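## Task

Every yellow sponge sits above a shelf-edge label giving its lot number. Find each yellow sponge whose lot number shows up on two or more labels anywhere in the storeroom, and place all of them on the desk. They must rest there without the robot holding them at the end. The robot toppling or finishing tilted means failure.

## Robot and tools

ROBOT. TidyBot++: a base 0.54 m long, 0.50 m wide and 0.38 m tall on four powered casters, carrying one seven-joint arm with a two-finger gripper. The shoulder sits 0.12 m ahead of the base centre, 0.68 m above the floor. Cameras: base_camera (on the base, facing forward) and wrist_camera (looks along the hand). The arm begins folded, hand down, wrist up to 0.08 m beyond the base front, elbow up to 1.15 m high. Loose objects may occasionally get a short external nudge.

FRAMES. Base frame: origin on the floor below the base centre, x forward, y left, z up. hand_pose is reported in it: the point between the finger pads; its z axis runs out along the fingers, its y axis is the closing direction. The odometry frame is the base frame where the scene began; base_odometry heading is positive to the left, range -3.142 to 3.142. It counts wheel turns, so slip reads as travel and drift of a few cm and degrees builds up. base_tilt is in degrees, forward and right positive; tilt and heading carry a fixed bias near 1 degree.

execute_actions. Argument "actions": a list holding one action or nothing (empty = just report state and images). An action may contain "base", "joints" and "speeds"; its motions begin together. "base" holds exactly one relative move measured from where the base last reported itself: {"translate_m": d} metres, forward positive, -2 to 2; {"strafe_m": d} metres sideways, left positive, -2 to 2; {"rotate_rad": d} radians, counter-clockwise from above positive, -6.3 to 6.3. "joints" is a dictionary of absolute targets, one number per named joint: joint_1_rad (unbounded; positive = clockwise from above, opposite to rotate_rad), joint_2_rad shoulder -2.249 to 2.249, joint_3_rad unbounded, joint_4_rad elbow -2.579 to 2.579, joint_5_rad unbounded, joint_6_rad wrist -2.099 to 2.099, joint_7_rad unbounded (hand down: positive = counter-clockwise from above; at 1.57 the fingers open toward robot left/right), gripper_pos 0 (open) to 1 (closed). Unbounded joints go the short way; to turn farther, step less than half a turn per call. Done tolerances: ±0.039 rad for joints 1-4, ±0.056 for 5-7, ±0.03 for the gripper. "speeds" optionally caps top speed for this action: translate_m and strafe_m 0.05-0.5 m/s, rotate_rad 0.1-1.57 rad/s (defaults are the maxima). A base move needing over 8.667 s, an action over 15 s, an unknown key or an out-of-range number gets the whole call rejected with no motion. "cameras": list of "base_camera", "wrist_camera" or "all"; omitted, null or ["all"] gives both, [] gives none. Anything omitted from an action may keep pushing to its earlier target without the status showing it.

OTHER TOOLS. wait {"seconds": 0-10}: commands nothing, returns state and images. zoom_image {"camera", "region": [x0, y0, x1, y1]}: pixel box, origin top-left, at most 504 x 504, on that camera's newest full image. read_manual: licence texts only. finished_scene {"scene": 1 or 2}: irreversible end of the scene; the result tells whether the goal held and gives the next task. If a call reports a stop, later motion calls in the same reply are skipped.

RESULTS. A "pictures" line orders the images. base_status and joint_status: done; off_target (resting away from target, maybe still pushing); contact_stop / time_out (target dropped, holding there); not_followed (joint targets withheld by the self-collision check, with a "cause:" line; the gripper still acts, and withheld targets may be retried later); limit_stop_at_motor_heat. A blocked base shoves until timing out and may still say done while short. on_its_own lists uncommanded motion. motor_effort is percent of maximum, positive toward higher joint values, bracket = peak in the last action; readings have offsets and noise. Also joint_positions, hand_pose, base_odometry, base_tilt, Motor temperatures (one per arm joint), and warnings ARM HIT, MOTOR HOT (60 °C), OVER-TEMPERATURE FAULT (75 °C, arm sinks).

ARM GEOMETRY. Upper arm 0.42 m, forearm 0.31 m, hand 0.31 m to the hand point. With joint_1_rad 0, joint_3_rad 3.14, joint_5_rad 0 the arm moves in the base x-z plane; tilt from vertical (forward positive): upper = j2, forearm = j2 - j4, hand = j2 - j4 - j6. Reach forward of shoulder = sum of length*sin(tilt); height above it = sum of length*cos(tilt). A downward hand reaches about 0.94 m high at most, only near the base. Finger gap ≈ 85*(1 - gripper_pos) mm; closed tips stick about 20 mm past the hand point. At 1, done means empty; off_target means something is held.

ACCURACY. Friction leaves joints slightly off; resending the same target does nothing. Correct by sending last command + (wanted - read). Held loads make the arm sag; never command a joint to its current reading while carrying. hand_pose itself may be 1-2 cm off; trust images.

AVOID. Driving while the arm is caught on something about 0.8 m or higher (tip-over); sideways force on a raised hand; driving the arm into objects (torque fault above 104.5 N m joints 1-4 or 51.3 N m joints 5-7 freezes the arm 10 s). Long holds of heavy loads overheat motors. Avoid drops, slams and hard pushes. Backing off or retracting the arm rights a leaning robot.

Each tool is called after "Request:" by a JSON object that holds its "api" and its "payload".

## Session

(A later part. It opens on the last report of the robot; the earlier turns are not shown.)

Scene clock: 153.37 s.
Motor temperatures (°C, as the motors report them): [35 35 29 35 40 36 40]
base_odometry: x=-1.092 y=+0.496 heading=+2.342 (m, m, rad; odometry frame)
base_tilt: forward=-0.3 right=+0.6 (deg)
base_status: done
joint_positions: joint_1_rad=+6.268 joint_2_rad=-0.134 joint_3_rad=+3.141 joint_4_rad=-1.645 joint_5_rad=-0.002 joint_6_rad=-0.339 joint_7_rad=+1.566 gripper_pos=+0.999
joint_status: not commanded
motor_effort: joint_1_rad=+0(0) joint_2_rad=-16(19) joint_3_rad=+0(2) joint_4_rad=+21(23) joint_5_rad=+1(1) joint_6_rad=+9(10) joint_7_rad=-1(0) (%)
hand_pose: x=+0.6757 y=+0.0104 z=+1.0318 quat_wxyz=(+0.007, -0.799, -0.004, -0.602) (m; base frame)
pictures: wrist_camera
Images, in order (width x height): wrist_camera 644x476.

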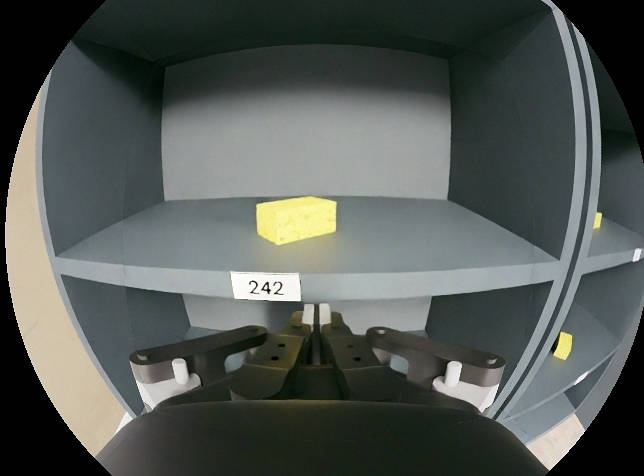

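Request:
{"api": "execute_actions", "payload": {"actions": [{"base":{"translate_m":0.2},"speeds":{"translate_m":0.15}}], "cameras": ["wrist_camera"]}}

Request:
{"api": "execute_actions", "payload": {"actions": [{"base":{"translate_m":0.06},"speeds":{"translate_m":0.1}}], "cameras": ["wrist_camera"]}}

Scene clock: 155.80 s.
Motor temperatures (°C, as the motors report them): [35 35 29 35 40 36 40]
base_odometry: x=-1.231 y=+0.640 heading=+2.341 (m, m, rad; odometry frame)
base_tilt: forward=-0.3 right=+0.6 (deg)
base_status: done
joint_positions: joint_1_rad=+6.268 joint_2_rad=-0.137 joint_3_rad=+3.141 joint_4_rad=-1.645 joint_5_rad=-0.002 joint_6_rad=-0.338 joint_7_rad=+1.566 gripper_pos=+0.999
joint_status: not commanded
motor_effort: joint_1_rad=+0(0) joint_2_rad=-15(19) joint_3_rad=+0(1) joint_4_rad=+22(22) joint_5_rad=+1(1) joint_6_rad=+9(10) joint_7_rad=+0(1) (%)
hand_pose: x=+0.6746 y=+0.0104 z=+1.0336 quat_wxyz=(+0.007, -0.798, -0.004, -0.603) (m; base frame)
pictures: wrist_camera
Images, in order (width x height): wrist_camera 644x476.

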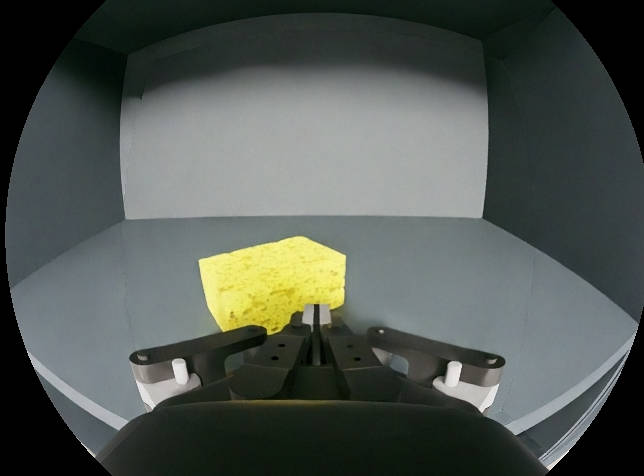

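Scene clock: 156.97 s.
Motor temperatures (°C, as the motors report them): [35 35 29 35 40 36 40]
base_odometry: x=-1.273 y=+0.683 heading=+2.340 (m, m, rad; odometry frame)
base_tilt: forward=-0.3 right=+0.6 (deg)
base_status: done
joint_positions: joint_1_rad=+6.268 joint_2_rad=-0.138 joint_3_rad=+3.141 joint_4_rad=-1.645 joint_5_rad=-0.002 joint_6_rad=-0.338 joint_7_rad=+1.566 gripper_pos=+0.999
joint_status: not commanded
motor_effort: joint_1_rad=+0(1) joint_2_rad=-16(18) joint_3_rad=+0(1) joint_4_rad=+21(23) joint_5_rad=+1(1) joint_6_rad=+9(9) joint_7_rad=-1(0) (%)
hand_pose: x=+0.6743 y=+0.0104 z=+1.0341 quat_wxyz=(+0.007, -0.797, -0.004, -0.604) (m; base frame)
pictures: wrist_camera
Images, in order (width x height): wrist_camera 644x476.

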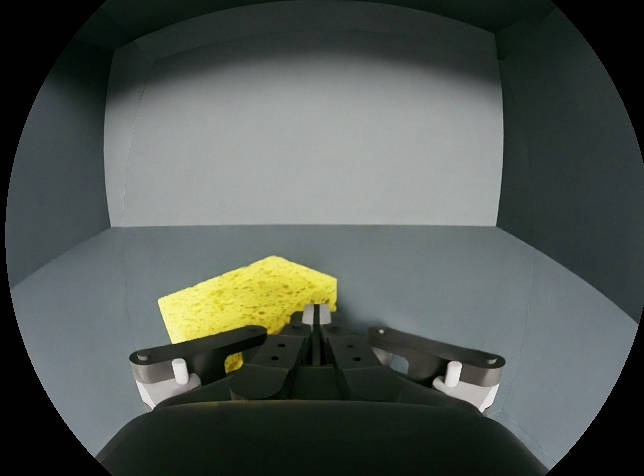

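Rotating. Now sweep left to swing the far end further, then back off.

Request:
{"api": "execute_actions", "payload": {"actions": [{"base":{"strafe_m":0.05},"speeds":{"strafe_m":0.1}}], "cameras": []}}

Request:
{"api": "execute_actions", "payload": {"actions": [{"base":{"translate_m":-0.17}}], "cameras": ["wrist_camera"]}}

Scene clock: 158.23 s.
Motor temperatures (°C, as the motors report them): [35 35 29 35 40 36 40]
base_odometry: x=-1.309 y=+0.649 heading=+2.340 (m, m, rad; odometry frame)
base_tilt: forward=-0.3 right=+0.6 (deg)
base_status: done
joint_positions: joint_1_rad=+6.269 joint_2_rad=-0.138 joint_3_rad=+3.141 joint_4_rad=-1.645 joint_5_rad=-0.002 joint_6_rad=-0.338 joint_7_rad=+1.566 gripper_pos=+0.999
joint_status: not commanded
motor_effort: joint_1_rad=+0(2) joint_2_rad=-16(16) joint_3_rad=+0(2) joint_4_rad=+21(22) joint_5_rad=+1(0) joint_6_rad=+9(9) joint_7_rad=+0(1) (%)
hand_pose: x=+0.6744 y=+0.0096 z=+1.0341 quat_wxyz=(+0.007, -0.797, -0.003, -0.604) (m; base frame)
pictures: none
No camera images: the call's "cameras" was empty. Leave "cameras" out to get every camera's image.

Scene clock: 159.77 s.
Motor temperatures (°C, as the motors report them): [35 35 29 35 40 36 40]
base_odometry: x=-1.191 y=+0.526 heading=+2.340 (m, m, rad; odometry frame)
base_tilt: forward=-0.3 right=+0.6 (deg)
base_status: done
joint_positions: joint_1_rad=+6.269 joint_2_rad=-0.145 joint_3_rad=+3.141 joint_4_rad=-1.645 joint_5_rad=-0.002 joint_6_rad=-0.337 joint_7_rad=+1.566 gripper_pos=+0.999
joint_status: not commanded
motor_effort: joint_1_rad=+0(0) joint_2_rad=-15(18) joint_3_rad=+0(0) joint_4_rad=+21(23) joint_5_rad=+1(1) joint_6_rad=+9(10) joint_7_rad=+0(0) (%)
hand_pose: x=+0.6721 y=+0.0096 z=+1.0380 quat_wxyz=(+0.007, -0.795, -0.003, -0.607) (m; base frame)
pictures: wrist_camera
Images, in order (width x height): wrist_camera 644x476.

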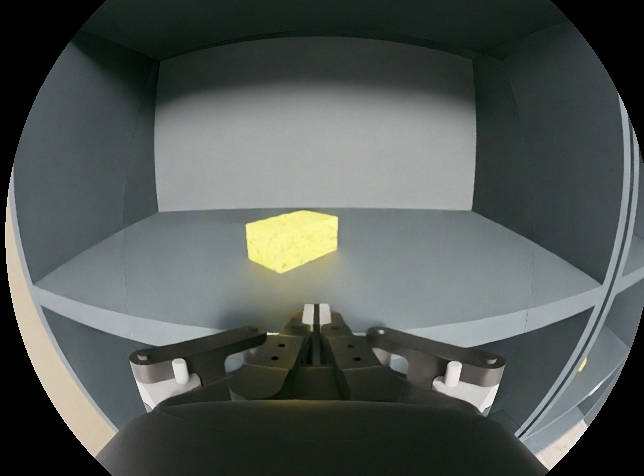

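Request:
{"api": "execute_actions", "payload": {"actions": [{"base":{"strafe_m":0.11}}], "cameras": []}}

Request:
{"api": "execute_actions", "payload": {"actions": [{"base":{"translate_m":0.12},"speeds":{"translate_m":0.15}}], "cameras": ["wrist_camera"]}}

Request:
{"api": "execute_actions", "payload": {"actions": [{"base":{"strafe_m":-0.08},"speeds":{"strafe_m":0.1}}], "cameras": []}}

Request:
{"api": "execute_actions", "payload": {"actions": [{"base":{"translate_m":-0.12}}], "cameras": ["wrist_camera"]}}

Scene clock: 161.33 s.
Motor temperatures (°C, as the motors report them): [35 35 29 35 40 36 40]
base_odometry: x=-1.270 y=+0.450 heading=+2.340 (m, m, rad; odometry frame)
base_tilt: forward=-0.3 right=+0.6 (deg)
base_status: done
joint_positions: joint_1_rad=+6.271 joint_2_rad=-0.145 joint_3_rad=+3.139 joint_4_rad=-1.645 joint_5_rad=-0.002 joint_6_rad=-0.337 joint_7_rad=+1.566 gripper_pos=+0.999
joint_status: not commanded
motor_effort: joint_1_rad=+0(3) joint_2_rad=-15(17) joint_3_rad=+0(3) joint_4_rad=+21(21) joint_5_rad=+1(0) joint_6_rad=+9(8) joint_7_rad=+0(0) (%)
hand_pose: x=+0.6721 y=+0.0102 z=+1.0381 quat_wxyz=(+0.007, -0.795, -0.004, -0.607) (m; base frame)
pictures: none
No camera images: the call's "cameras" was empty. Leave "cameras" out to get every camera's image.

Scene clock: 162.80 s.
Motor temperatures (°C, as the motors report them): [35 35 29 35 40 36 40]
base_odometry: x=-1.353 y=+0.536 heading=+2.341 (m, m, rad; odometry frame)
base_tilt: forward=-0.3 right=+0.6 (deg)
base_status: done
joint_positions: joint_1_rad=+6.271 joint_2_rad=-0.141 joint_3_rad=+3.139 joint_4_rad=-1.646 joint_5_rad=-0.002 joint_6_rad=-0.336 joint_7_rad=+1.566 gripper_pos=+0.999
joint_status: not commanded
motor_effort: joint_1_rad=-1(1) joint_2_rad=-15(18) joint_3_rad=+0(1) joint_4_rad=+21(22) joint_5_rad=+1(1) joint_6_rad=+8(10) joint_7_rad=+0(0) (%)
hand_pose: x=+0.6734 y=+0.0103 z=+1.0362 quat_wxyz=(+0.007, -0.796, -0.004, -0.605) (m; base frame)
pictures: wrist_camera
Images, in order (width x height): wrist_camera 644x476.

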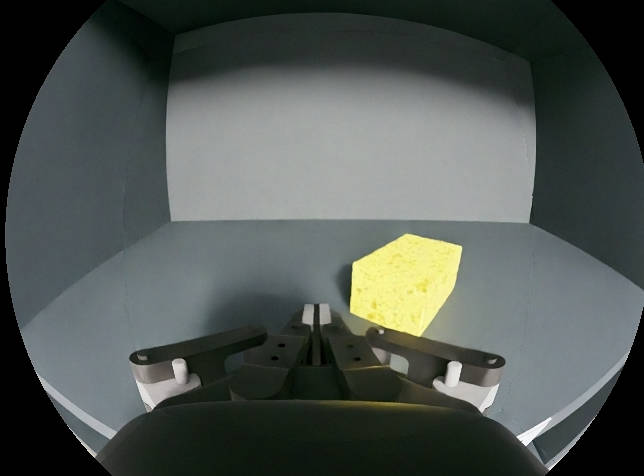

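Scene clock: 164.17 s.
Motor temperatures (°C, as the motors report them): [35 35 29 35 40 36 40]
base_odometry: x=-1.296 y=+0.592 heading=+2.341 (m, m, rad; odometry frame)
base_tilt: forward=-0.3 right=+0.6 (deg)
base_status: done
joint_positions: joint_1_rad=+6.271 joint_2_rad=-0.141 joint_3_rad=+3.139 joint_4_rad=-1.646 joint_5_rad=-0.002 joint_6_rad=-0.336 joint_7_rad=+1.566 gripper_pos=+0.999
joint_status: not commanded
motor_effort: joint_1_rad=-1(2) joint_2_rad=-15(16) joint_3_rad=+0(3) joint_4_rad=+22(22) joint_5_rad=+1(0) joint_6_rad=+9(10) joint_7_rad=+0(0) (%)
hand_pose: x=+0.6734 y=+0.0101 z=+1.0362 quat_wxyz=(+0.007, -0.796, -0.004, -0.605) (m; base frame)
pictures: none
No camera images: the call's "cameras" was empty. Leave "cameras" out to get every camera's image.

Scene clock: 165.50 s.
Motor temperatures (°C, as the motors report them): [35 35 29 35 40 36 40]
base_odometry: x=-1.212 y=+0.506 heading=+2.341 (m, m, rad; odometry frame)
base_tilt: forward=-0.3 right=+0.6 (deg)
base_status: done
joint_positions: joint_1_rad=+6.271 joint_2_rad=-0.146 joint_3_rad=+3.139 joint_4_rad=-1.646 joint_5_rad=-0.002 joint_6_rad=-0.336 joint_7_rad=+1.566 gripper_pos=+0.999
joint_status: not commanded
motor_effort: joint_1_rad=-1(0) joint_2_rad=-15(18) joint_3_rad=+0(1) joint_4_rad=+21(22) joint_5_rad=+1(0) joint_6_rad=+8(9) joint_7_rad=+0(0) (%)
hand_pose: x=+0.6716 y=+0.0101 z=+1.0391 quat_wxyz=(+0.007, -0.794, -0.004, -0.608) (m; base frame)
pictures: wrist_camera
Images, in order (width x height): wrist_camera 644x476.

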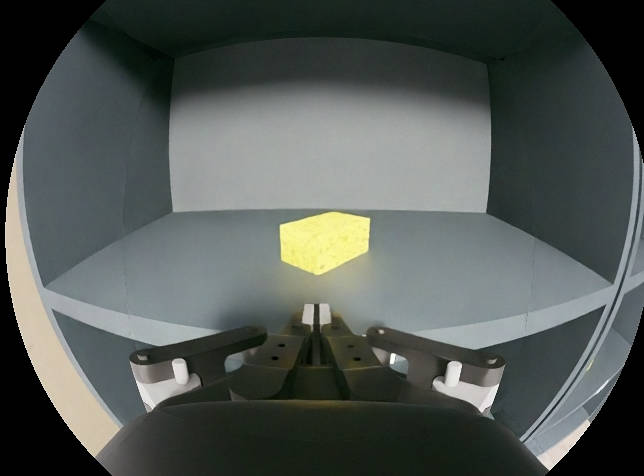

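Request:
{"api": "execute_actions", "payload": {"actions": [{"base":{"strafe_m":0.31},"joints":{"joint_1_rad":6.8,"gripper_pos":0}}], "cameras": []}}

Request:
{"api": "execute_actions", "payload": {"actions": [{"base":{"translate_m":0.14},"speeds":{"translate_m":0.15}}], "cameras": ["wrist_camera"]}}

Scene clock: 167.77 s.
Motor temperatures (°C, as the motors report them): [35 35 29 35 40 36 40]
base_odometry: x=-1.435 y=+0.289 heading=+2.342 (m, m, rad; odometry frame)
base_tilt: forward=-0.3 right=+0.6 (deg)
base_status: done
joint_positions: joint_1_rad=+6.784 joint_2_rad=-0.146 joint_3_rad=+3.139 joint_4_rad=-1.646 joint_5_rad=-0.002 joint_6_rad=-0.336 joint_7_rad=+1.566 gripper_pos=+0.000
joint_status: all done
motor_effort: joint_1_rad=-1(3) joint_2_rad=-14(16) joint_3_rad=+0(1) joint_4_rad=+22(22) joint_5_rad=+1(0) joint_6_rad=+9(9) joint_7_rad=+0(0) (%)
hand_pose: x=+0.6055 y=-0.2624 z=+1.0392 quat_wxyz=(-0.147, -0.769, +0.198, -0.590) (m; base frame)
pictures: none
No camera images: the call's "cameras" was empty. Leave "cameras" out to get every camera's image.

Scene clock: 169.37 s.
Motor temperatures (°C, as the motors report them): [35 35 29 35 40 36 40]
base_odometry: x=-1.533 y=+0.390 heading=+2.342 (m, m, rad; odometry frame)
base_tilt: forward=-0.3 right=+0.6 (deg)
base_status: done
joint_positions: joint_1_rad=+6.785 joint_2_rad=-0.143 joint_3_rad=+3.139 joint_4_rad=-1.646 joint_5_rad=-0.002 joint_6_rad=-0.336 joint_7_rad=+1.566 gripper_pos=+0.000
joint_status: not commanded
motor_effort: joint_1_rad=-1(0) joint_2_rad=-15(18) joint_3_rad=+0(1) joint_4_rad=+21(22) joint_5_rad=+0(1) joint_6_rad=+9(9) joint_7_rad=+0(0) (%)
hand_pose: x=+0.6061 y=-0.2634 z=+1.0376 quat_wxyz=(-0.148, -0.770, +0.199, -0.588) (m; base frame)
pictures: wrist_camera
Images, in order (width x height): wrist_camera 644x476.

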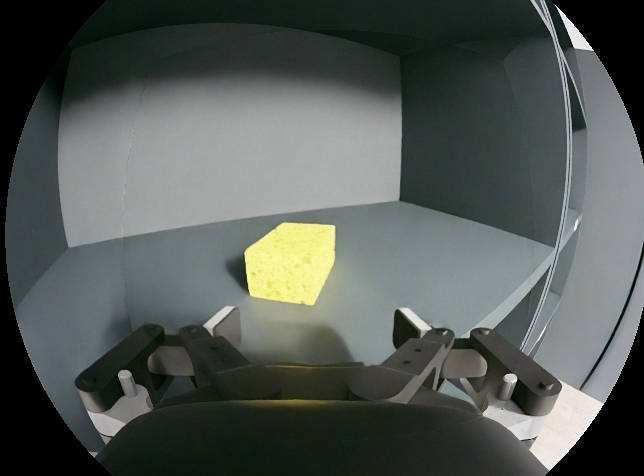

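Request:
{"api": "execute_actions", "payload": {"actions": [{"base":{"translate_m":0.06},"speeds":{"translate_m":0.1}}], "cameras": []}}

Request:
{"api": "execute_actions", "payload": {"actions": [{"base":{"strafe_m":-0.03},"speeds":{"strafe_m":0.1}}], "cameras": []}}

Request:
{"api": "execute_actions", "payload": {"actions": [{"base":{"translate_m":0.06},"speeds":{"translate_m":0.1}}], "cameras": ["wrist_camera"]}}

Request:
{"api": "execute_actions", "payload": {"actions": [{"joints":{"gripper_pos":1}}], "cameras": ["wrist_camera"]}}

Scene clock: 170.80 s.
Motor temperatures (°C, as the motors report them): [35 35 29 35 40 36 40]
base_odometry: x=-1.575 y=+0.433 heading=+2.342 (m, m, rad; odometry frame)
base_tilt: forward=-0.3 right=+0.6 (deg)
base_status: done
joint_positions: joint_1_rad=+6.785 joint_2_rad=-0.141 joint_3_rad=+3.139 joint_4_rad=-1.646 joint_5_rad=-0.002 joint_6_rad=-0.336 joint_7_rad=+1.566 gripper_pos=+0.000
joint_status: not commanded
motor_effort: joint_1_rad=+0(2) joint_2_rad=-15(18) joint_3_rad=+0(1) joint_4_rad=+21(22) joint_5_rad=+1(0) joint_6_rad=+9(9) joint_7_rad=-1(0) (%)
hand_pose: x=+0.6068 y=-0.2642 z=+1.0362 quat_wxyz=(-0.147, -0.770, +0.199, -0.587) (m; base frame)
pictures: none
No camera images: the call's "cameras" was empty. Leave "cameras" out to get every camera's image.

Scene clock: 171.67 s.
Motor temperatures (°C, as the motors report them): [35 35 29 35 40 36 40]
base_odometry: x=-1.553 y=+0.454 heading=+2.343 (m, m, rad; odometry frame)
base_tilt: forward=-0.3 right=+0.6 (deg)
base_status: done
joint_positions: joint_1_rad=+6.789 joint_2_rad=-0.140 joint_3_rad=+3.139 joint_4_rad=-1.646 joint_5_rad=-0.002 joint_6_rad=-0.336 joint_7_rad=+1.566 gripper_pos=+0.000
joint_status: not commanded
motor_effort: joint_1_rad=-1(1) joint_2_rad=-15(17) joint_3_rad=+0(3) joint_4_rad=+21(22) joint_5_rad=+1(1) joint_6_rad=+8(9) joint_7_rad=+0(0) (%)
hand_pose: x=+0.6060 y=-0.2659 z=+1.0360 quat_wxyz=(-0.148, -0.770, +0.200, -0.587) (m; base frame)
pictures: none
No camera images: the call's "cameras" was empty. Leave "cameras" out to get every camera's image.

Scene clock: 172.83 s.
Motor temperatures (°C, as the motors report them): [35 35 29 35 40 36 40]
base_odometry: x=-1.595 y=+0.497 heading=+2.342 (m, m, rad; odometry frame)
base_tilt: forward=-0.3 right=+0.6 (deg)
base_status: done
joint_positions: joint_1_rad=+6.789 joint_2_rad=-0.139 joint_3_rad=+3.139 joint_4_rad=-1.646 joint_5_rad=-0.002 joint_6_rad=-0.335 joint_7_rad=+1.566 gripper_pos=+0.000
joint_status: not commanded
motor_effort: joint_1_rad=+0(1) joint_2_rad=-15(19) joint_3_rad=+0(2) joint_4_rad=+22(22) joint_5_rad=+1(0) joint_6_rad=+8(10) joint_7_rad=+0(1) (%)
hand_pose: x=+0.6062 y=-0.2662 z=+1.0356 quat_wxyz=(-0.148, -0.770, +0.201, -0.587) (m; base frame)
pictures: wrist_camera
Images, in order (width x height): wrist_camera 644x476.

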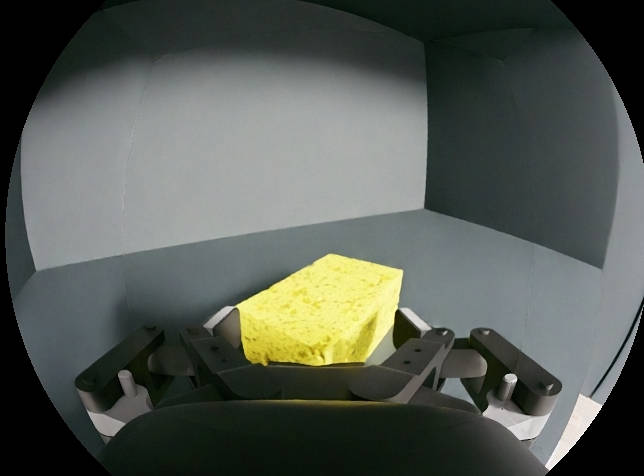

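Scene clock: 173.93 s.
Motor temperatures (°C, as the motors report them): [35 35 29 35 40 36 40]
base_odometry: x=-1.595 y=+0.497 heading=+2.342 (m, m, rad; odometry frame)
base_tilt: forward=-0.3 right=+0.6 (deg)
base_status: not commanded
joint_positions: joint_1_rad=+6.789 joint_2_rad=-0.139 joint_3_rad=+3.139 joint_4_rad=-1.646 joint_5_rad=-0.002 joint_6_rad=-0.335 joint_7_rad=+1.566 gripper_pos=+0.999
joint_status: all done
motor_effort: joint_1_rad=+0(0) joint_2_rad=-15(15) joint_3_rad=+0(0) joint_4_rad=+22(22) joint_5_rad=+1(1) joint_6_rad=+9(9) joint_7_rad=+0(0) (%)
hand_pose: x=+0.6062 y=-0.2662 z=+1.0356 quat_wxyz=(-0.148, -0.770, +0.201, -0.587) (m; base frame)
pictures: wrist_camera
Images, in order (width x height): wrist_camera 644x476.

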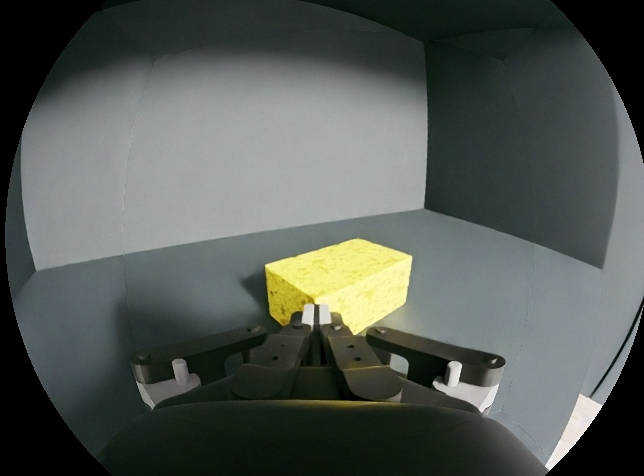

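Request:
{"api": "execute_actions", "payload": {"actions": [{"base":{"translate_m":-0.03}}], "cameras": []}}

Request:
{"api": "execute_actions", "payload": {"actions": [{"base":{"strafe_m":-0.085}}], "cameras": []}}

Request:
{"api": "execute_actions", "payload": {"actions": [{"base":{"translate_m":0.12},"speeds":{"translate_m":0.1}}], "cameras": ["wrist_camera"]}}

Request:
{"api": "execute_actions", "payload": {"actions": [{"base":{"translate_m":-0.2}}], "cameras": ["wrist_camera"]}}

Scene clock: 175.00 s.
Motor temperatures (°C, as the motors report them): [35 35 29 35 40 36 40]
base_odometry: x=-1.574 y=+0.475 heading=+2.343 (m, m, rad; odometry frame)
base_tilt: forward=-0.3 right=+0.6 (deg)
base_status: done
joint_positions: joint_1_rad=+6.789 joint_2_rad=-0.144 joint_3_rad=+3.139 joint_4_rad=-1.646 joint_5_rad=-0.002 joint_6_rad=-0.335 joint_7_rad=+1.566 gripper_pos=+0.999
joint_status: not commanded
motor_effort: joint_1_rad=-1(2) joint_2_rad=-15(19) joint_3_rad=+0(2) joint_4_rad=+21(23) joint_5_rad=+1(1) joint_6_rad=+10(9) joint_7_rad=-1(0) (%)
hand_pose: x=+0.6046 y=-0.2655 z=+1.0382 quat_wxyz=(-0.149, -0.769, +0.200, -0.589) (m; base frame)
pictures: none
No camera images: the call's "cameras" was empty. Leave "cameras" out to get every camera's image.

Scene clock: 176.20 s.
Motor temperatures (°C, as the motors report them): [35 35 29 35 40 36 40]
base_odometry: x=-1.513 y=+0.535 heading=+2.343 (m, m, rad; odometry frame)
base_tilt: forward=-0.3 right=+0.6 (deg)
base_status: done
joint_positions: joint_1_rad=+6.792 joint_2_rad=-0.143 joint_3_rad=+3.140 joint_4_rad=-1.646 joint_5_rad=-0.002 joint_6_rad=-0.335 joint_7_rad=+1.566 gripper_pos=+0.999
joint_status: not commanded
motor_effort: joint_1_rad=-1(1) joint_2_rad=-15(17) joint_3_rad=+0(3) joint_4_rad=+22(22) joint_5_rad=+1(0) joint_6_rad=+9(9) joint_7_rad=+0(0) (%)
hand_pose: x=+0.6043 y=-0.2675 z=+1.0373 quat_wxyz=(-0.150, -0.769, +0.202, -0.588) (m; base frame)
pictures: none
No camera images: the call's "cameras" was empty. Leave "cameras" out to get every camera's image.

Scene clock: 177.97 s.
Motor temperatures (°C, as the motors report them): [35 35 29 35 40 36 40]
base_odometry: x=-1.597 y=+0.621 heading=+2.343 (m, m, rad; odometry frame)
base_tilt: forward=-0.3 right=+0.6 (deg)
base_status: done
joint_positions: joint_1_rad=+6.792 joint_2_rad=-0.141 joint_3_rad=+3.140 joint_4_rad=-1.646 joint_5_rad=-0.002 joint_6_rad=-0.335 joint_7_rad=+1.566 gripper_pos=+0.999
joint_status: not commanded
motor_effort: joint_1_rad=+0(1) joint_2_rad=-15(17) joint_3_rad=+1(2) joint_4_rad=+21(23) joint_5_rad=+1(0) joint_6_rad=+9(9) joint_7_rad=+0(0) (%)
hand_pose: x=+0.6046 y=-0.2677 z=+1.0367 quat_wxyz=(-0.150, -0.769, +0.202, -0.587) (m; base frame)
pictures: wrist_camera
Images, in order (width x height): wrist_camera 644x476.

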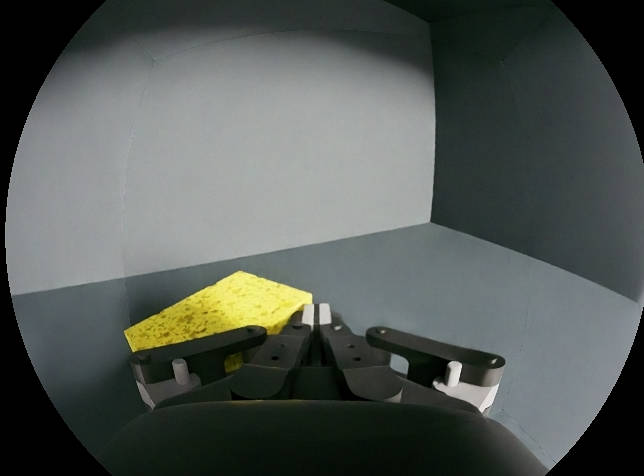

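Scene clock: 179.67 s.
Motor temperatures (°C, as the motors report them): [35 35 29 35 40 36 40]
base_odometry: x=-1.457 y=+0.478 heading=+2.343 (m, m, rad; odometry frame)
base_tilt: forward=-0.3 right=+0.6 (deg)
base_status: done
joint_positions: joint_1_rad=+6.793 joint_2_rad=-0.144 joint_3_rad=+3.140 joint_4_rad=-1.646 joint_5_rad=-0.002 joint_6_rad=-0.334 joint_7_rad=+1.566 gripper_pos=+0.999
joint_status: not commanded
motor_effort: joint_1_rad=+0(2) joint_2_rad=-15(19) joint_3_rad=+0(2) joint_4_rad=+22(22) joint_5_rad=+1(0) joint_6_rad=+9(9) joint_7_rad=+0(0) (%)
hand_pose: x=+0.6035 y=-0.2678 z=+1.0381 quat_wxyz=(-0.150, -0.768, +0.202, -0.588) (m; base frame)
pictures: wrist_camera
Images, in order (width x height): wrist_camera 644x476.

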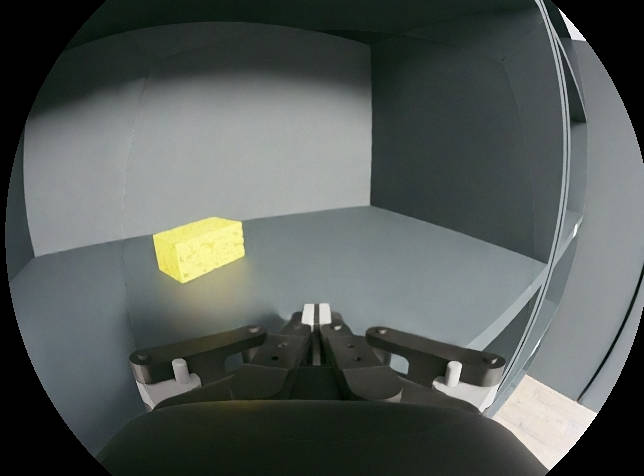

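Request:
{"api": "execute_actions", "payload": {"actions": [{"base":{"strafe_m":-0.5},"joints":{"joint_1_rad":5.77}}], "cameras": []}}

Request:
{"api": "execute_actions", "payload": {"actions": [{"base":{"translate_m":0.13},"speeds":{"translate_m":0.15}}], "cameras": ["wrist_camera"]}}

Scene clock: 182.23 s.
Motor temperatures (°C, as the motors report them): [35 35 29 35 40 36 40]
base_odometry: x=-1.099 y=+0.826 heading=+2.342 (m, m, rad; odometry frame)
base_tilt: forward=-0.3 right=+0.6 (deg)
base_status: done
joint_positions: joint_1_rad=+5.788 joint_2_rad=-0.144 joint_3_rad=+3.140 joint_4_rad=-1.646 joint_5_rad=-0.002 joint_6_rad=-0.334 joint_7_rad=+1.566 gripper_pos=+0.999
joint_status: all done
motor_effort: joint_1_rad=-1(2) joint_2_rad=-15(16) joint_3_rad=+0(3) joint_4_rad=+22(22) joint_5_rad=+1(1) joint_6_rad=+9(9) joint_7_rad=+0(0) (%)
hand_pose: x=+0.6048 y=+0.2654 z=+1.0382 quat_wxyz=(+0.152, -0.771, -0.193, -0.588) (m; base frame)
pictures: none
No camera images: the call's "cameras" was empty. Leave "cameras" out to get every camera's image.

Scene clock: 183.77 s.
Motor temperatures (°C, as the motors report them): [35 35 29 35 40 36 40]
base_odometry: x=-1.189 y=+0.920 heading=+2.341 (m, m, rad; odometry frame)
base_tilt: forward=-0.3 right=+0.6 (deg)
base_status: done
joint_positions: joint_1_rad=+5.786 joint_2_rad=-0.142 joint_3_rad=+3.140 joint_4_rad=-1.646 joint_5_rad=-0.002 joint_6_rad=-0.334 joint_7_rad=+1.566 gripper_pos=+0.999
joint_status: not commanded
motor_effort: joint_1_rad=-1(1) joint_2_rad=-15(18) joint_3_rad=+0(1) joint_4_rad=+22(23) joint_5_rad=+1(0) joint_6_rad=+9(9) joint_7_rad=+0(0) (%)
hand_pose: x=+0.6050 y=+0.2665 z=+1.0371 quat_wxyz=(+0.152, -0.771, -0.194, -0.587) (m; base frame)
pictures: wrist_camera
Images, in order (width x height): wrist_camera 644x476.

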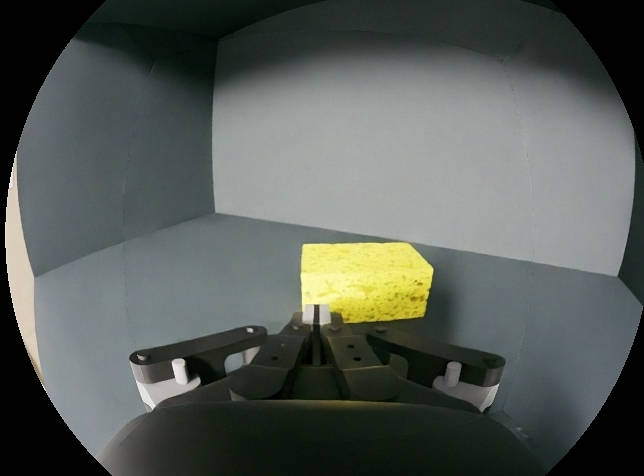

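Request:
{"api": "execute_actions", "payload": {"actions": [{"base":{"strafe_m":-0.065}}], "cameras": []}}

Request:
{"api": "execute_actions", "payload": {"actions": [{"base":{"translate_m":0.09},"speeds":{"translate_m":0.1}}], "cameras": ["wrist_camera"]}}

Request:
{"api": "execute_actions", "payload": {"actions": [{"base":{"strafe_m":0.05},"speeds":{"strafe_m":0.1}}], "cameras": ["wrist_camera"]}}

Scene clock: 185.07 s.
Motor temperatures (°C, as the motors report them): [35 35 29 35 40 36 40]
base_odometry: x=-1.143 y=+0.965 heading=+2.342 (m, m, rad; odometry frame)
base_tilt: forward=-0.3 right=+0.6 (deg)
base_status: done
joint_positions: joint_1_rad=+5.783 joint_2_rad=-0.142 joint_3_rad=+3.141 joint_4_rad=-1.646 joint_5_rad=-0.002 joint_6_rad=-0.334 joint_7_rad=+1.566 gripper_pos=+0.999
joint_status: not commanded
motor_effort: joint_1_rad=+0(2) joint_2_rad=-15(17) joint_3_rad=+0(3) joint_4_rad=+22(23) joint_5_rad=+1(1) joint_6_rad=+9(9) joint_7_rad=+0(0) (%)
hand_pose: x=+0.6046 y=+0.2675 z=+1.0370 quat_wxyz=(+0.153, -0.771, -0.194, -0.587) (m; base frame)
pictures: none
No camera images: the call's "cameras" was empty. Leave "cameras" out to get every camera's image.

Scene clock: 186.53 s.
Motor temperatures (°C, as the motors report them): [35 35 29 35 40 36 40]
base_odometry: x=-1.205 y=+1.030 heading=+2.341 (m, m, rad; odometry frame)
base_tilt: forward=-0.3 right=+0.6 (deg)
base_status: done
joint_positions: joint_1_rad=+5.783 joint_2_rad=-0.141 joint_3_rad=+3.141 joint_4_rad=-1.646 joint_5_rad=-0.002 joint_6_rad=-0.334 joint_7_rad=+1.566 gripper_pos=+0.999
joint_status: not commanded
motor_effort: joint_1_rad=-1(0) joint_2_rad=-15(18) joint_3_rad=+0(1) joint_4_rad=+22(24) joint_5_rad=+1(1) joint_6_rad=+9(10) joint_7_rad=+0(0) (%)
hand_pose: x=+0.6047 y=+0.2678 z=+1.0366 quat_wxyz=(+0.153, -0.771, -0.195, -0.587) (m; base frame)
pictures: wrist_camera
Images, in order (width x height): wrist_camera 644x476.

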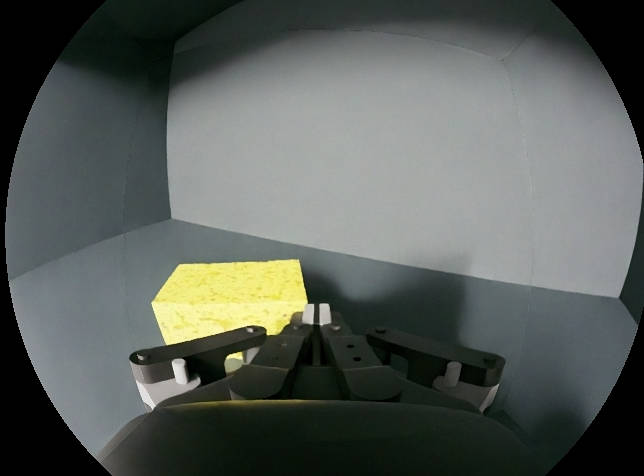

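Scene clock: 187.60 s.
Motor temperatures (°C, as the motors report them): [35 35 29 35 40 36 40]
base_odometry: x=-1.242 y=+0.995 heading=+2.341 (m, m, rad; odometry frame)
base_tilt: forward=-0.3 right=+0.6 (deg)
base_status: done
joint_positions: joint_1_rad=+5.782 joint_2_rad=-0.141 joint_3_rad=+3.141 joint_4_rad=-1.646 joint_5_rad=-0.002 joint_6_rad=-0.334 joint_7_rad=+1.566 gripper_pos=+0.999
joint_status: not commanded
motor_effort: joint_1_rad=+0(3) joint_2_rad=-16(16) joint_3_rad=+1(2) joint_4_rad=+22(22) joint_5_rad=+1(0) joint_6_rad=+9(9) joint_7_rad=+0(0) (%)
hand_pose: x=+0.6045 y=+0.2683 z=+1.0366 quat_wxyz=(+0.153, -0.771, -0.195, -0.587) (m; base frame)
pictures: wrist_camera
Images, in order (width x height): wrist_camera 644x476.

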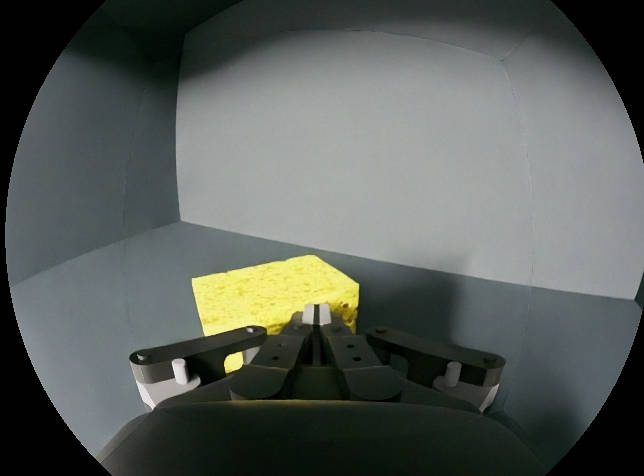

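Rotating. A bit more.

Request:
{"api": "execute_actions", "payload": {"actions": [{"base":{"translate_m":0.03},"speeds":{"translate_m":0.1}}], "cameras": []}}

Request:
{"api": "execute_actions", "payload": {"actions": [{"base":{"strafe_m":0.04},"speeds":{"strafe_m":0.1}}], "cameras": ["wrist_camera"]}}

Request:
{"api": "execute_actions", "payload": {"actions": [{"base":{"translate_m":-0.3}}], "cameras": []}}

Request:
{"api": "execute_actions", "payload": {"actions": [{"base":{"strafe_m":0.3},"joints":{"joint_1_rad":6.3,"gripper_pos":0}}], "cameras": ["wrist_camera"]}}

Scene clock: 188.67 s.
Motor temperatures (°C, as the motors report them): [35 35 29 35 40 36 40]
base_odometry: x=-1.263 y=+1.017 heading=+2.341 (m, m, rad; odometry frame)
base_tilt: forward=-0.3 right=+0.6 (deg)
base_status: done
joint_positions: joint_1_rad=+5.782 joint_2_rad=-0.137 joint_3_rad=+3.141 joint_4_rad=-1.646 joint_5_rad=-0.002 joint_6_rad=-0.334 joint_7_rad=+1.566 gripper_pos=+0.999
joint_status: not commanded
motor_effort: joint_1_rad=+0(1) joint_2_rad=-15(18) joint_3_rad=+1(2) joint_4_rad=+22(23) joint_5_rad=+1(0) joint_6_rad=+9(10) joint_7_rad=+0(0) (%)
hand_pose: x=+0.6056 y=+0.2690 z=+1.0346 quat_wxyz=(+0.153, -0.772, -0.195, -0.585) (m; base frame)
pictures: none
No camera images: the call's "cameras" was empty. Leave "cameras" out to get every camera's image.

Scene clock: 189.63 s.
Motor temperatures (°C, as the motors report them): [35 35 29 35 40 36 40]
base_odometry: x=-1.292 y=+0.989 heading=+2.341 (m, m, rad; odometry frame)
base_tilt: forward=-0.3 right=+0.6 (deg)
base_status: done
joint_positions: joint_1_rad=+5.781 joint_2_rad=-0.137 joint_3_rad=+3.141 joint_4_rad=-1.646 joint_5_rad=-0.002 joint_6_rad=-0.334 joint_7_rad=+1.566 gripper_pos=+0.999
joint_status: not commanded
motor_effort: joint_1_rad=+0(3) joint_2_rad=-15(17) joint_3_rad=+0(2) joint_4_rad=+21(22) joint_5_rad=+1(0) joint_6_rad=+10(9) joint_7_rad=+0(0) (%)
hand_pose: x=+0.6055 y=+0.2692 z=+1.0346 quat_wxyz=(+0.153, -0.772, -0.195, -0.585) (m; base frame)
pictures: wrist_camera
Images, in order (width x height): wrist_camera 644x476.

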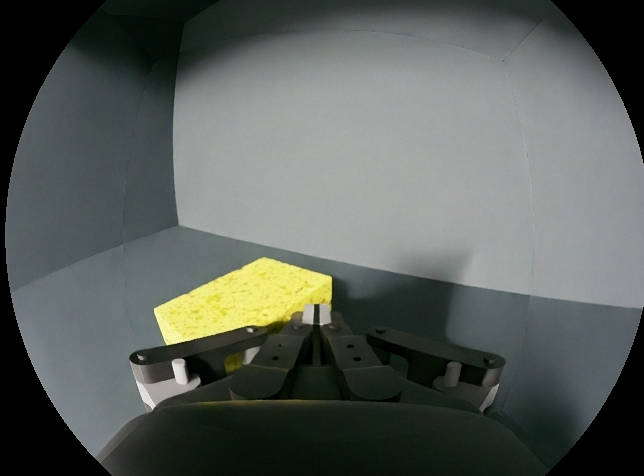

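Scene clock: 191.53 s.
Motor temperatures (°C, as the motors report them): [35 35 29 35 40 36 40]
base_odometry: x=-1.083 y=+0.774 heading=+2.341 (m, m, rad; odometry frame)
base_tilt: forward=-0.3 right=+0.6 (deg)
base_status: done
joint_positions: joint_1_rad=+5.781 joint_2_rad=-0.143 joint_3_rad=+3.141 joint_4_rad=-1.646 joint_5_rad=-0.002 joint_6_rad=-0.333 joint_7_rad=+1.566 gripper_pos=+0.999
joint_status: not commanded
motor_effort: joint_1_rad=+0(0) joint_2_rad=-15(18) joint_3_rad=+0(2) joint_4_rad=+21(23) joint_5_rad=+1(0) joint_6_rad=+9(9) joint_7_rad=+0(0) (%)
hand_pose: x=+0.6037 y=+0.2683 z=+1.0377 quat_wxyz=(+0.153, -0.770, -0.195, -0.587) (m; base frame)
pictures: none
No camera images: the call's "cameras" was empty. Leave "cameras" out to get every camera's image.

Scene clock: 193.47 s.
Motor temperatures (°C, as the motors report them): [35 35 29 35 40 36 40]
base_odometry: x=-1.298 y=+0.564 heading=+2.341 (m, m, rad; odometry frame)
base_tilt: forward=-0.3 right=+0.6 (deg)
base_status: done
joint_positions: joint_1_rad=+6.283 joint_2_rad=-0.143 joint_3_rad=+3.141 joint_4_rad=-1.646 joint_5_rad=-0.002 joint_6_rad=-0.333 joint_7_rad=+1.566 gripper_pos=+0.000
joint_status: all done
motor_effort: joint_1_rad=-1(2) joint_2_rad=-14(16) joint_3_rad=+0(3) joint_4_rad=+21(22) joint_5_rad=+1(0) joint_6_rad=+9(9) joint_7_rad=+0(1) (%)
hand_pose: x=+0.6730 y=+0.0016 z=+1.0377 quat_wxyz=(+0.002, -0.795, +0.003, -0.607) (m; base frame)
pictures: wrist_camera
Images, in order (width x height): wrist_camera 644x476.

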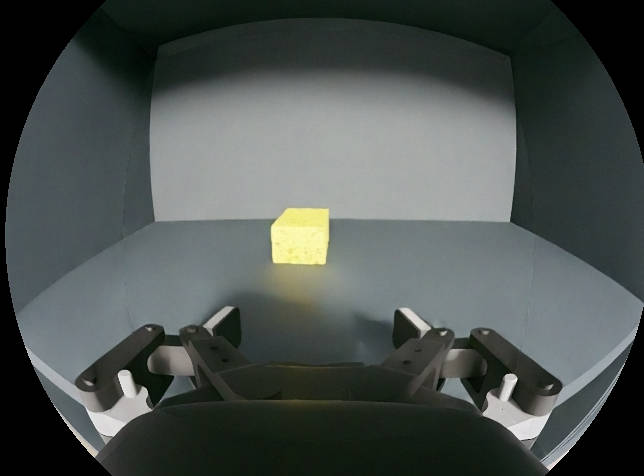

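Request:
{"api": "execute_actions", "payload": {"actions": [{"base":{"strafe_m":0.015}}], "cameras": []}}

Request:
{"api": "execute_actions", "payload": {"actions": [{"base":{"translate_m":0.18},"speeds":{"translate_m":0.15}}], "cameras": ["wrist_camera"]}}

Request:
{"api": "execute_actions", "payload": {"actions": [{"joints":{"gripper_pos":1}}], "cameras": ["wrist_camera"]}}

Scene clock: 199.30 s.
Motor temperatures (°C, as the motors report them): [35 35 29 35 40 36 40]
base_odometry: x=-1.309 y=+0.554 heading=+2.342 (m, m, rad; odometry frame)
base_tilt: forward=-0.3 right=+0.6 (deg)
base_status: done
joint_positions: joint_1_rad=+6.287 joint_2_rad=-0.143 joint_3_rad=+3.139 joint_4_rad=-1.646 joint_5_rad=-0.002 joint_6_rad=-0.333 joint_7_rad=+1.566 gripper_pos=+0.000
joint_status: not commanded
motor_effort: joint_1_rad=-1(1) joint_2_rad=-15(16) joint_3_rad=+0(3) joint_4_rad=+22(22) joint_5_rad=+1(1) joint_6_rad=+9(9) joint_7_rad=+0(0) (%)
hand_pose: x=+0.6730 y=+0.0007 z=+1.0377 quat_wxyz=(+0.002, -0.795, +0.003, -0.607) (m; base frame)
pictures: none
No camera images: the call's "cameras" was empty. Leave "cameras" out to get every camera's image.

Scene clock: 201.17 s.
Motor temperatures (°C, as the motors report them): [35 35 29 35 40 36 40]
base_odometry: x=-1.434 y=+0.683 heading=+2.342 (m, m, rad; odometry frame)
base_tilt: forward=-0.3 right=+0.6 (deg)
base_status: done
joint_positions: joint_1_rad=+6.287 joint_2_rad=-0.140 joint_3_rad=+3.139 joint_4_rad=-1.646 joint_5_rad=-0.002 joint_6_rad=-0.333 joint_7_rad=+1.566 gripper_pos=+0.000
joint_status: not commanded
motor_effort: joint_1_rad=-1(1) joint_2_rad=-15(18) joint_3_rad=+0(1) joint_4_rad=+22(22) joint_5_rad=+1(1) joint_6_rad=+9(9) joint_7_rad=+0(0) (%)
hand_pose: x=+0.6739 y=+0.0007 z=+1.0362 quat_wxyz=(+0.002, -0.795, +0.003, -0.606) (m; base frame)
pictures: wrist_camera
Images, in order (width x height): wrist_camera 644x476.

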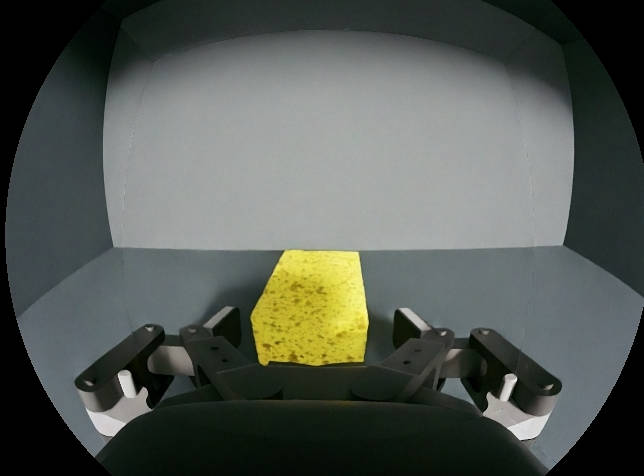

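Scene clock: 202.27 s.
Motor temperatures (°C, as the motors report them): [35 35 29 35 40 36 40]
base_odometry: x=-1.434 y=+0.683 heading=+2.342 (m, m, rad; odometry frame)
base_tilt: forward=-0.3 right=+0.6 (deg)
base_status: not commanded
joint_positions: joint_1_rad=+6.287 joint_2_rad=-0.141 joint_3_rad=+3.139 joint_4_rad=-1.646 joint_5_rad=-0.002 joint_6_rad=-0.332 joint_7_rad=+1.566 gripper_pos=+0.434
joint_status: gripper_pos off_target (ended at +0.434, target +1.000)
motor_effort: joint_1_rad=-1(0) joint_2_rad=-15(15) joint_3_rad=+0(0) joint_4_rad=+21(22) joint_5_rad=+1(1) joint_6_rad=+8(9) joint_7_rad=+0(0) (%)
hand_pose: x=+0.6738 y=+0.0007 z=+1.0369 quat_wxyz=(+0.002, -0.795, +0.003, -0.607) (m; base frame)
pictures: wrist_camera
Images, in order (width x height): wrist_camera 644x476.

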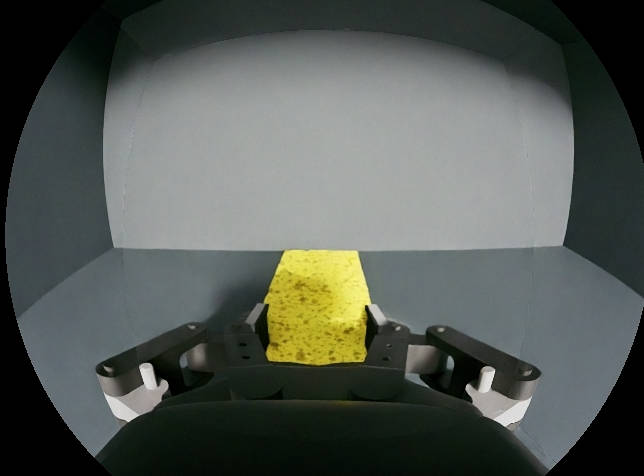

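Request:
{"api": "execute_actions", "payload": {"actions": [{"joints":{"joint_4_rad":-1.56}}], "cameras": []}}

Request:
{"api": "execute_actions", "payload": {"actions": [{"base":{"translate_m":-0.7}}], "cameras": []}}

Request:
{"api": "execute_actions", "payload": {"actions": [{"base":{"strafe_m":-0.59}}], "cameras": []}}

Request:
{"api": "execute_actions", "payload": {"actions": [{"base":{"translate_m":-0.92},"joints":{"joint_1_rad":4.71}}], "cameras": []}}

Request:
{"api": "execute_actions", "payload": {"actions": [{"base":{"strafe_m":0.25},"joints":{"joint_2_rad":0.35,"joint_4_rad":-1.82,"joint_6_rad":0.33}}], "cameras": ["wrist_camera"]}}

Request:
{"api": "execute_actions", "payload": {"actions": [{"joints":{"joint_2_rad":0.48,"joint_6_rad":0.46}}], "cameras": []}}

Request:
{"api": "execute_actions", "payload": {"actions": [{"joints":{"gripper_pos":0}}], "cameras": []}}

Request:
{"api": "execute_actions", "payload": {"actions": [{"base":{"strafe_m":-0.25}}], "cameras": ["wrist_camera"]}}

Scene clock: 203.63 s.
Motor temperatures (°C, as the motors report them): [35 35 29 35 40 36 40]
base_odometry: x=-1.434 y=+0.683 heading=+2.342 (m, m, rad; odometry frame)
base_tilt: forward=-0.3 right=+0.6 (deg)
base_status: not commanded
joint_positions: joint_1_rad=+6.287 joint_2_rad=-0.141 joint_3_rad=+3.139 joint_4_rad=-1.576 joint_5_rad=-0.002 joint_6_rad=-0.332 joint_7_rad=+1.566 gripper_pos=+0.434
joint_status: all done
motor_effort: joint_1_rad=+0(0) joint_2_rad=-14(16) joint_3_rad=+0(0) joint_4_rad=+22(22) joint_5_rad=+1(1) joint_6_rad=+10(9) joint_7_rad=+0(0) (%)
hand_pose: x=+0.6766 y=+0.0007 z=+1.0804 quat_wxyz=(+0.002, -0.773, +0.003, -0.634) (m; base frame)
pictures: none
No camera images: the call's "cameras" was empty. Leave "cameras" out to get every camera's image.

Scene clock: 206.57 s.
Motor temperatures (°C, as the motors report them): [35 35 29 35 40 36 40]
base_odometry: x=-0.946 y=+0.182 heading=+2.343 (m, m, rad; odometry frame)
base_tilt: forward=-0.4 right=+0.6 (deg)
base_status: done
joint_positions: joint_1_rad=+6.288 joint_2_rad=-0.138 joint_3_rad=+3.139 joint_4_rad=-1.576 joint_5_rad=-0.002 joint_6_rad=-0.332 joint_7_rad=+1.566 gripper_pos=+0.434
joint_status: not commanded
motor_effort: joint_1_rad=+0(3) joint_2_rad=-16(18) joint_3_rad=+0(3) joint_4_rad=+21(22) joint_5_rad=+1(0) joint_6_rad=+9(10) joint_7_rad=+0(1) (%)
hand_pose: x=+0.6778 y=+0.0001 z=+1.0788 quat_wxyz=(+0.002, -0.774, +0.004, -0.633) (m; base frame)
pictures: none
No camera images: the call's "cameras" was empty. Leave "cameras" out to get every camera's image.

Scene clock: 209.13 s.
Motor temperatures (°C, as the motors report them): [35 35 29 35 40 36 40]
base_odometry: x=-0.523 y=+0.593 heading=+2.343 (m, m, rad; odometry frame)
base_tilt: forward=-0.3 right=+0.6 (deg)
base_status: done
joint_positions: joint_1_rad=+6.289 joint_2_rad=-0.138 joint_3_rad=+3.139 joint_4_rad=-1.576 joint_5_rad=-0.002 joint_6_rad=-0.332 joint_7_rad=+1.566 gripper_pos=+0.434
joint_status: not commanded
motor_effort: joint_1_rad=+0(3) joint_2_rad=-15(16) joint_3_rad=+0(4) joint_4_rad=+22(22) joint_5_rad=+1(1) joint_6_rad=+8(10) joint_7_rad=+0(1) (%)
hand_pose: x=+0.6778 y=-0.0002 z=+1.0789 quat_wxyz=(+0.001, -0.774, +0.004, -0.633) (m; base frame)
pictures: none
No camera images: the call's "cameras" was empty. Leave "cameras" out to get every camera's image.

Scene clock: 212.33 s.
Motor temperatures (°C, as the motors report them): [35 35 29 35 40 36 40]
base_odometry: x=+0.119 y=-0.066 heading=+2.343 (m, m, rad; odometry frame)
base_tilt: forward=-0.4 right=+0.6 (deg)
base_status: done
joint_positions: joint_1_rad=+4.720 joint_2_rad=-0.137 joint_3_rad=+3.139 joint_4_rad=-1.575 joint_5_rad=-0.002 joint_6_rad=-0.332 joint_7_rad=+1.566 gripper_pos=+0.434
joint_status: all done
motor_effort: joint_1_rad=-1(1) joint_2_rad=-15(20) joint_3_rad=+0(2) joint_4_rad=+21(24) joint_5_rad=+0(1) joint_6_rad=+9(10) joint_7_rad=+0(0) (%)
hand_pose: x=+0.1200 y=+0.5594 z=+1.0781 quat_wxyz=(+0.448, -0.550, -0.544, -0.447) (m; base frame)
pictures: none
No camera images: the call's "cameras" was empty. Leave "cameras" out to get every camera's image.

Scene clock: 214.23 s.
Motor temperatures (°C, as the motors report them): [35 35 29 35 40 36 40]
base_odometry: x=-0.059 y=-0.240 heading=+2.344 (m, m, rad; odometry frame)
base_tilt: forward=-0.4 right=+0.6 (deg)
base_status: done
joint_positions: joint_1_rad=+4.720 joint_2_rad=+0.355 joint_3_rad=+3.139 joint_4_rad=-1.802 joint_5_rad=-0.002 joint_6_rad=+0.298 joint_7_rad=+1.566 gripper_pos=+0.434
joint_status: all done
motor_effort: joint_1_rad=-1(0) joint_2_rad=-28(34) joint_3_rad=+0(1) joint_4_rad=+18(23) joint_5_rad=+1(1) joint_6_rad=+9(11) joint_7_rad=+0(0) (%)
hand_pose: x=+0.1215 y=+0.7065 z=+0.8140 quat_wxyz=(+0.424, -0.570, -0.563, -0.423) (m; base frame)
pictures: wrist_camera
Images, in order (width x height): wrist_camera 644x476.

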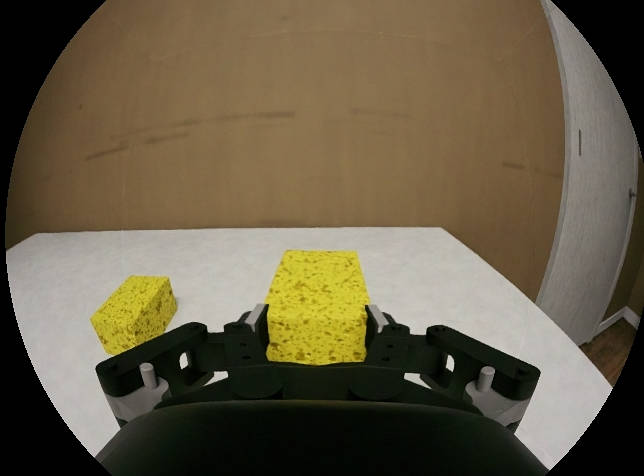

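Scene clock: 215.27 s.
Motor temperatures (°C, as the motors report them): [35 35 29 35 40 36 40]
base_odometry: x=-0.059 y=-0.240 heading=+2.344 (m, m, rad; odometry frame)
base_tilt: forward=-0.4 right=+0.5 (deg)
base_status: not commanded
joint_positions: joint_1_rad=+4.720 joint_2_rad=+0.474 joint_3_rad=+3.139 joint_4_rad=-1.803 joint_5_rad=-0.002 joint_6_rad=+0.435 joint_7_rad=+1.566 gripper_pos=+0.434
joint_status: all done
motor_effort: joint_1_rad=+0(1) joint_2_rad=-31(32) joint_3_rad=+0(0) joint_4_rad=+17(19) joint_5_rad=+1(1) joint_6_rad=+8(10) joint_7_rad=+0(1) (%)
hand_pose: x=+0.1218 y=+0.7313 z=+0.7688 quat_wxyz=(+0.428, -0.567, -0.559, -0.427) (m; base frame)
pictures: none
No camera images: the call's "cameras" was empty. Leave "cameras" out to get every camera's image.

Scene clock: 216.37 s.
Motor temperatures (°C, as the motors report them): [35 35 29 35 40 36 40]
base_odometry: x=-0.059 y=-0.240 heading=+2.344 (m, m, rad; odometry frame)
base_tilt: forward=-0.3 right=+0.5 (deg)
base_status: not commanded
joint_positions: joint_1_rad=+4.720 joint_2_rad=+0.474 joint_3_rad=+3.139 joint_4_rad=-1.803 joint_5_rad=-0.002 joint_6_rad=+0.435 joint_7_rad=+1.566 gripper_pos=+0.000
joint_status: all done
motor_effort: joint_1_rad=+0(0) joint_2_rad=-31(31) joint_3_rad=+0(0) joint_4_rad=+17(18) joint_5_rad=+1(1) joint_6_rad=+9(9) joint_7_rad=+0(0) (%)
hand_pose: x=+0.1218 y=+0.7313 z=+0.7688 quat_wxyz=(+0.428, -0.567, -0.559, -0.427) (m; base frame)
pictures: none
No camera images: the call's "cameras" was empty. Leave "cameras" out to get every camera's image.

Scene clock: 218.23 s.
Motor temperatures (°C, as the motors report them): [35 35 29 35 40 36 40]
base_odometry: x=+0.120 y=-0.066 heading=+2.345 (m, m, rad; odometry frame)
base_tilt: forward=-0.3 right=+0.6 (deg)
base_status: done
joint_positions: joint_1_rad=+4.719 joint_2_rad=+0.476 joint_3_rad=+3.139 joint_4_rad=-1.804 joint_5_rad=-0.002 joint_6_rad=+0.435 joint_7_rad=+1.566 gripper_pos=+0.000
joint_status: not commanded
motor_effort: joint_1_rad=+0(4) joint_2_rad=-31(35) joint_3_rad=+0(3) joint_4_rad=+17(19) joint_5_rad=+1(1) joint_6_rad=+9(10) joint_7_rad=+0(0) (%)
hand_pose: x=+0.1211 y=+0.7310 z=+0.7664 quat_wxyz=(+0.427, -0.567, -0.560, -0.426) (m; base frame)
pictures: wrist_camera
Images, in order (width x height): wrist_camera 644x476.

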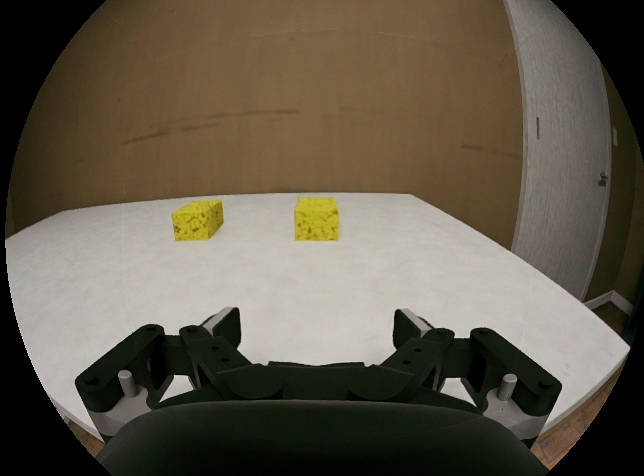

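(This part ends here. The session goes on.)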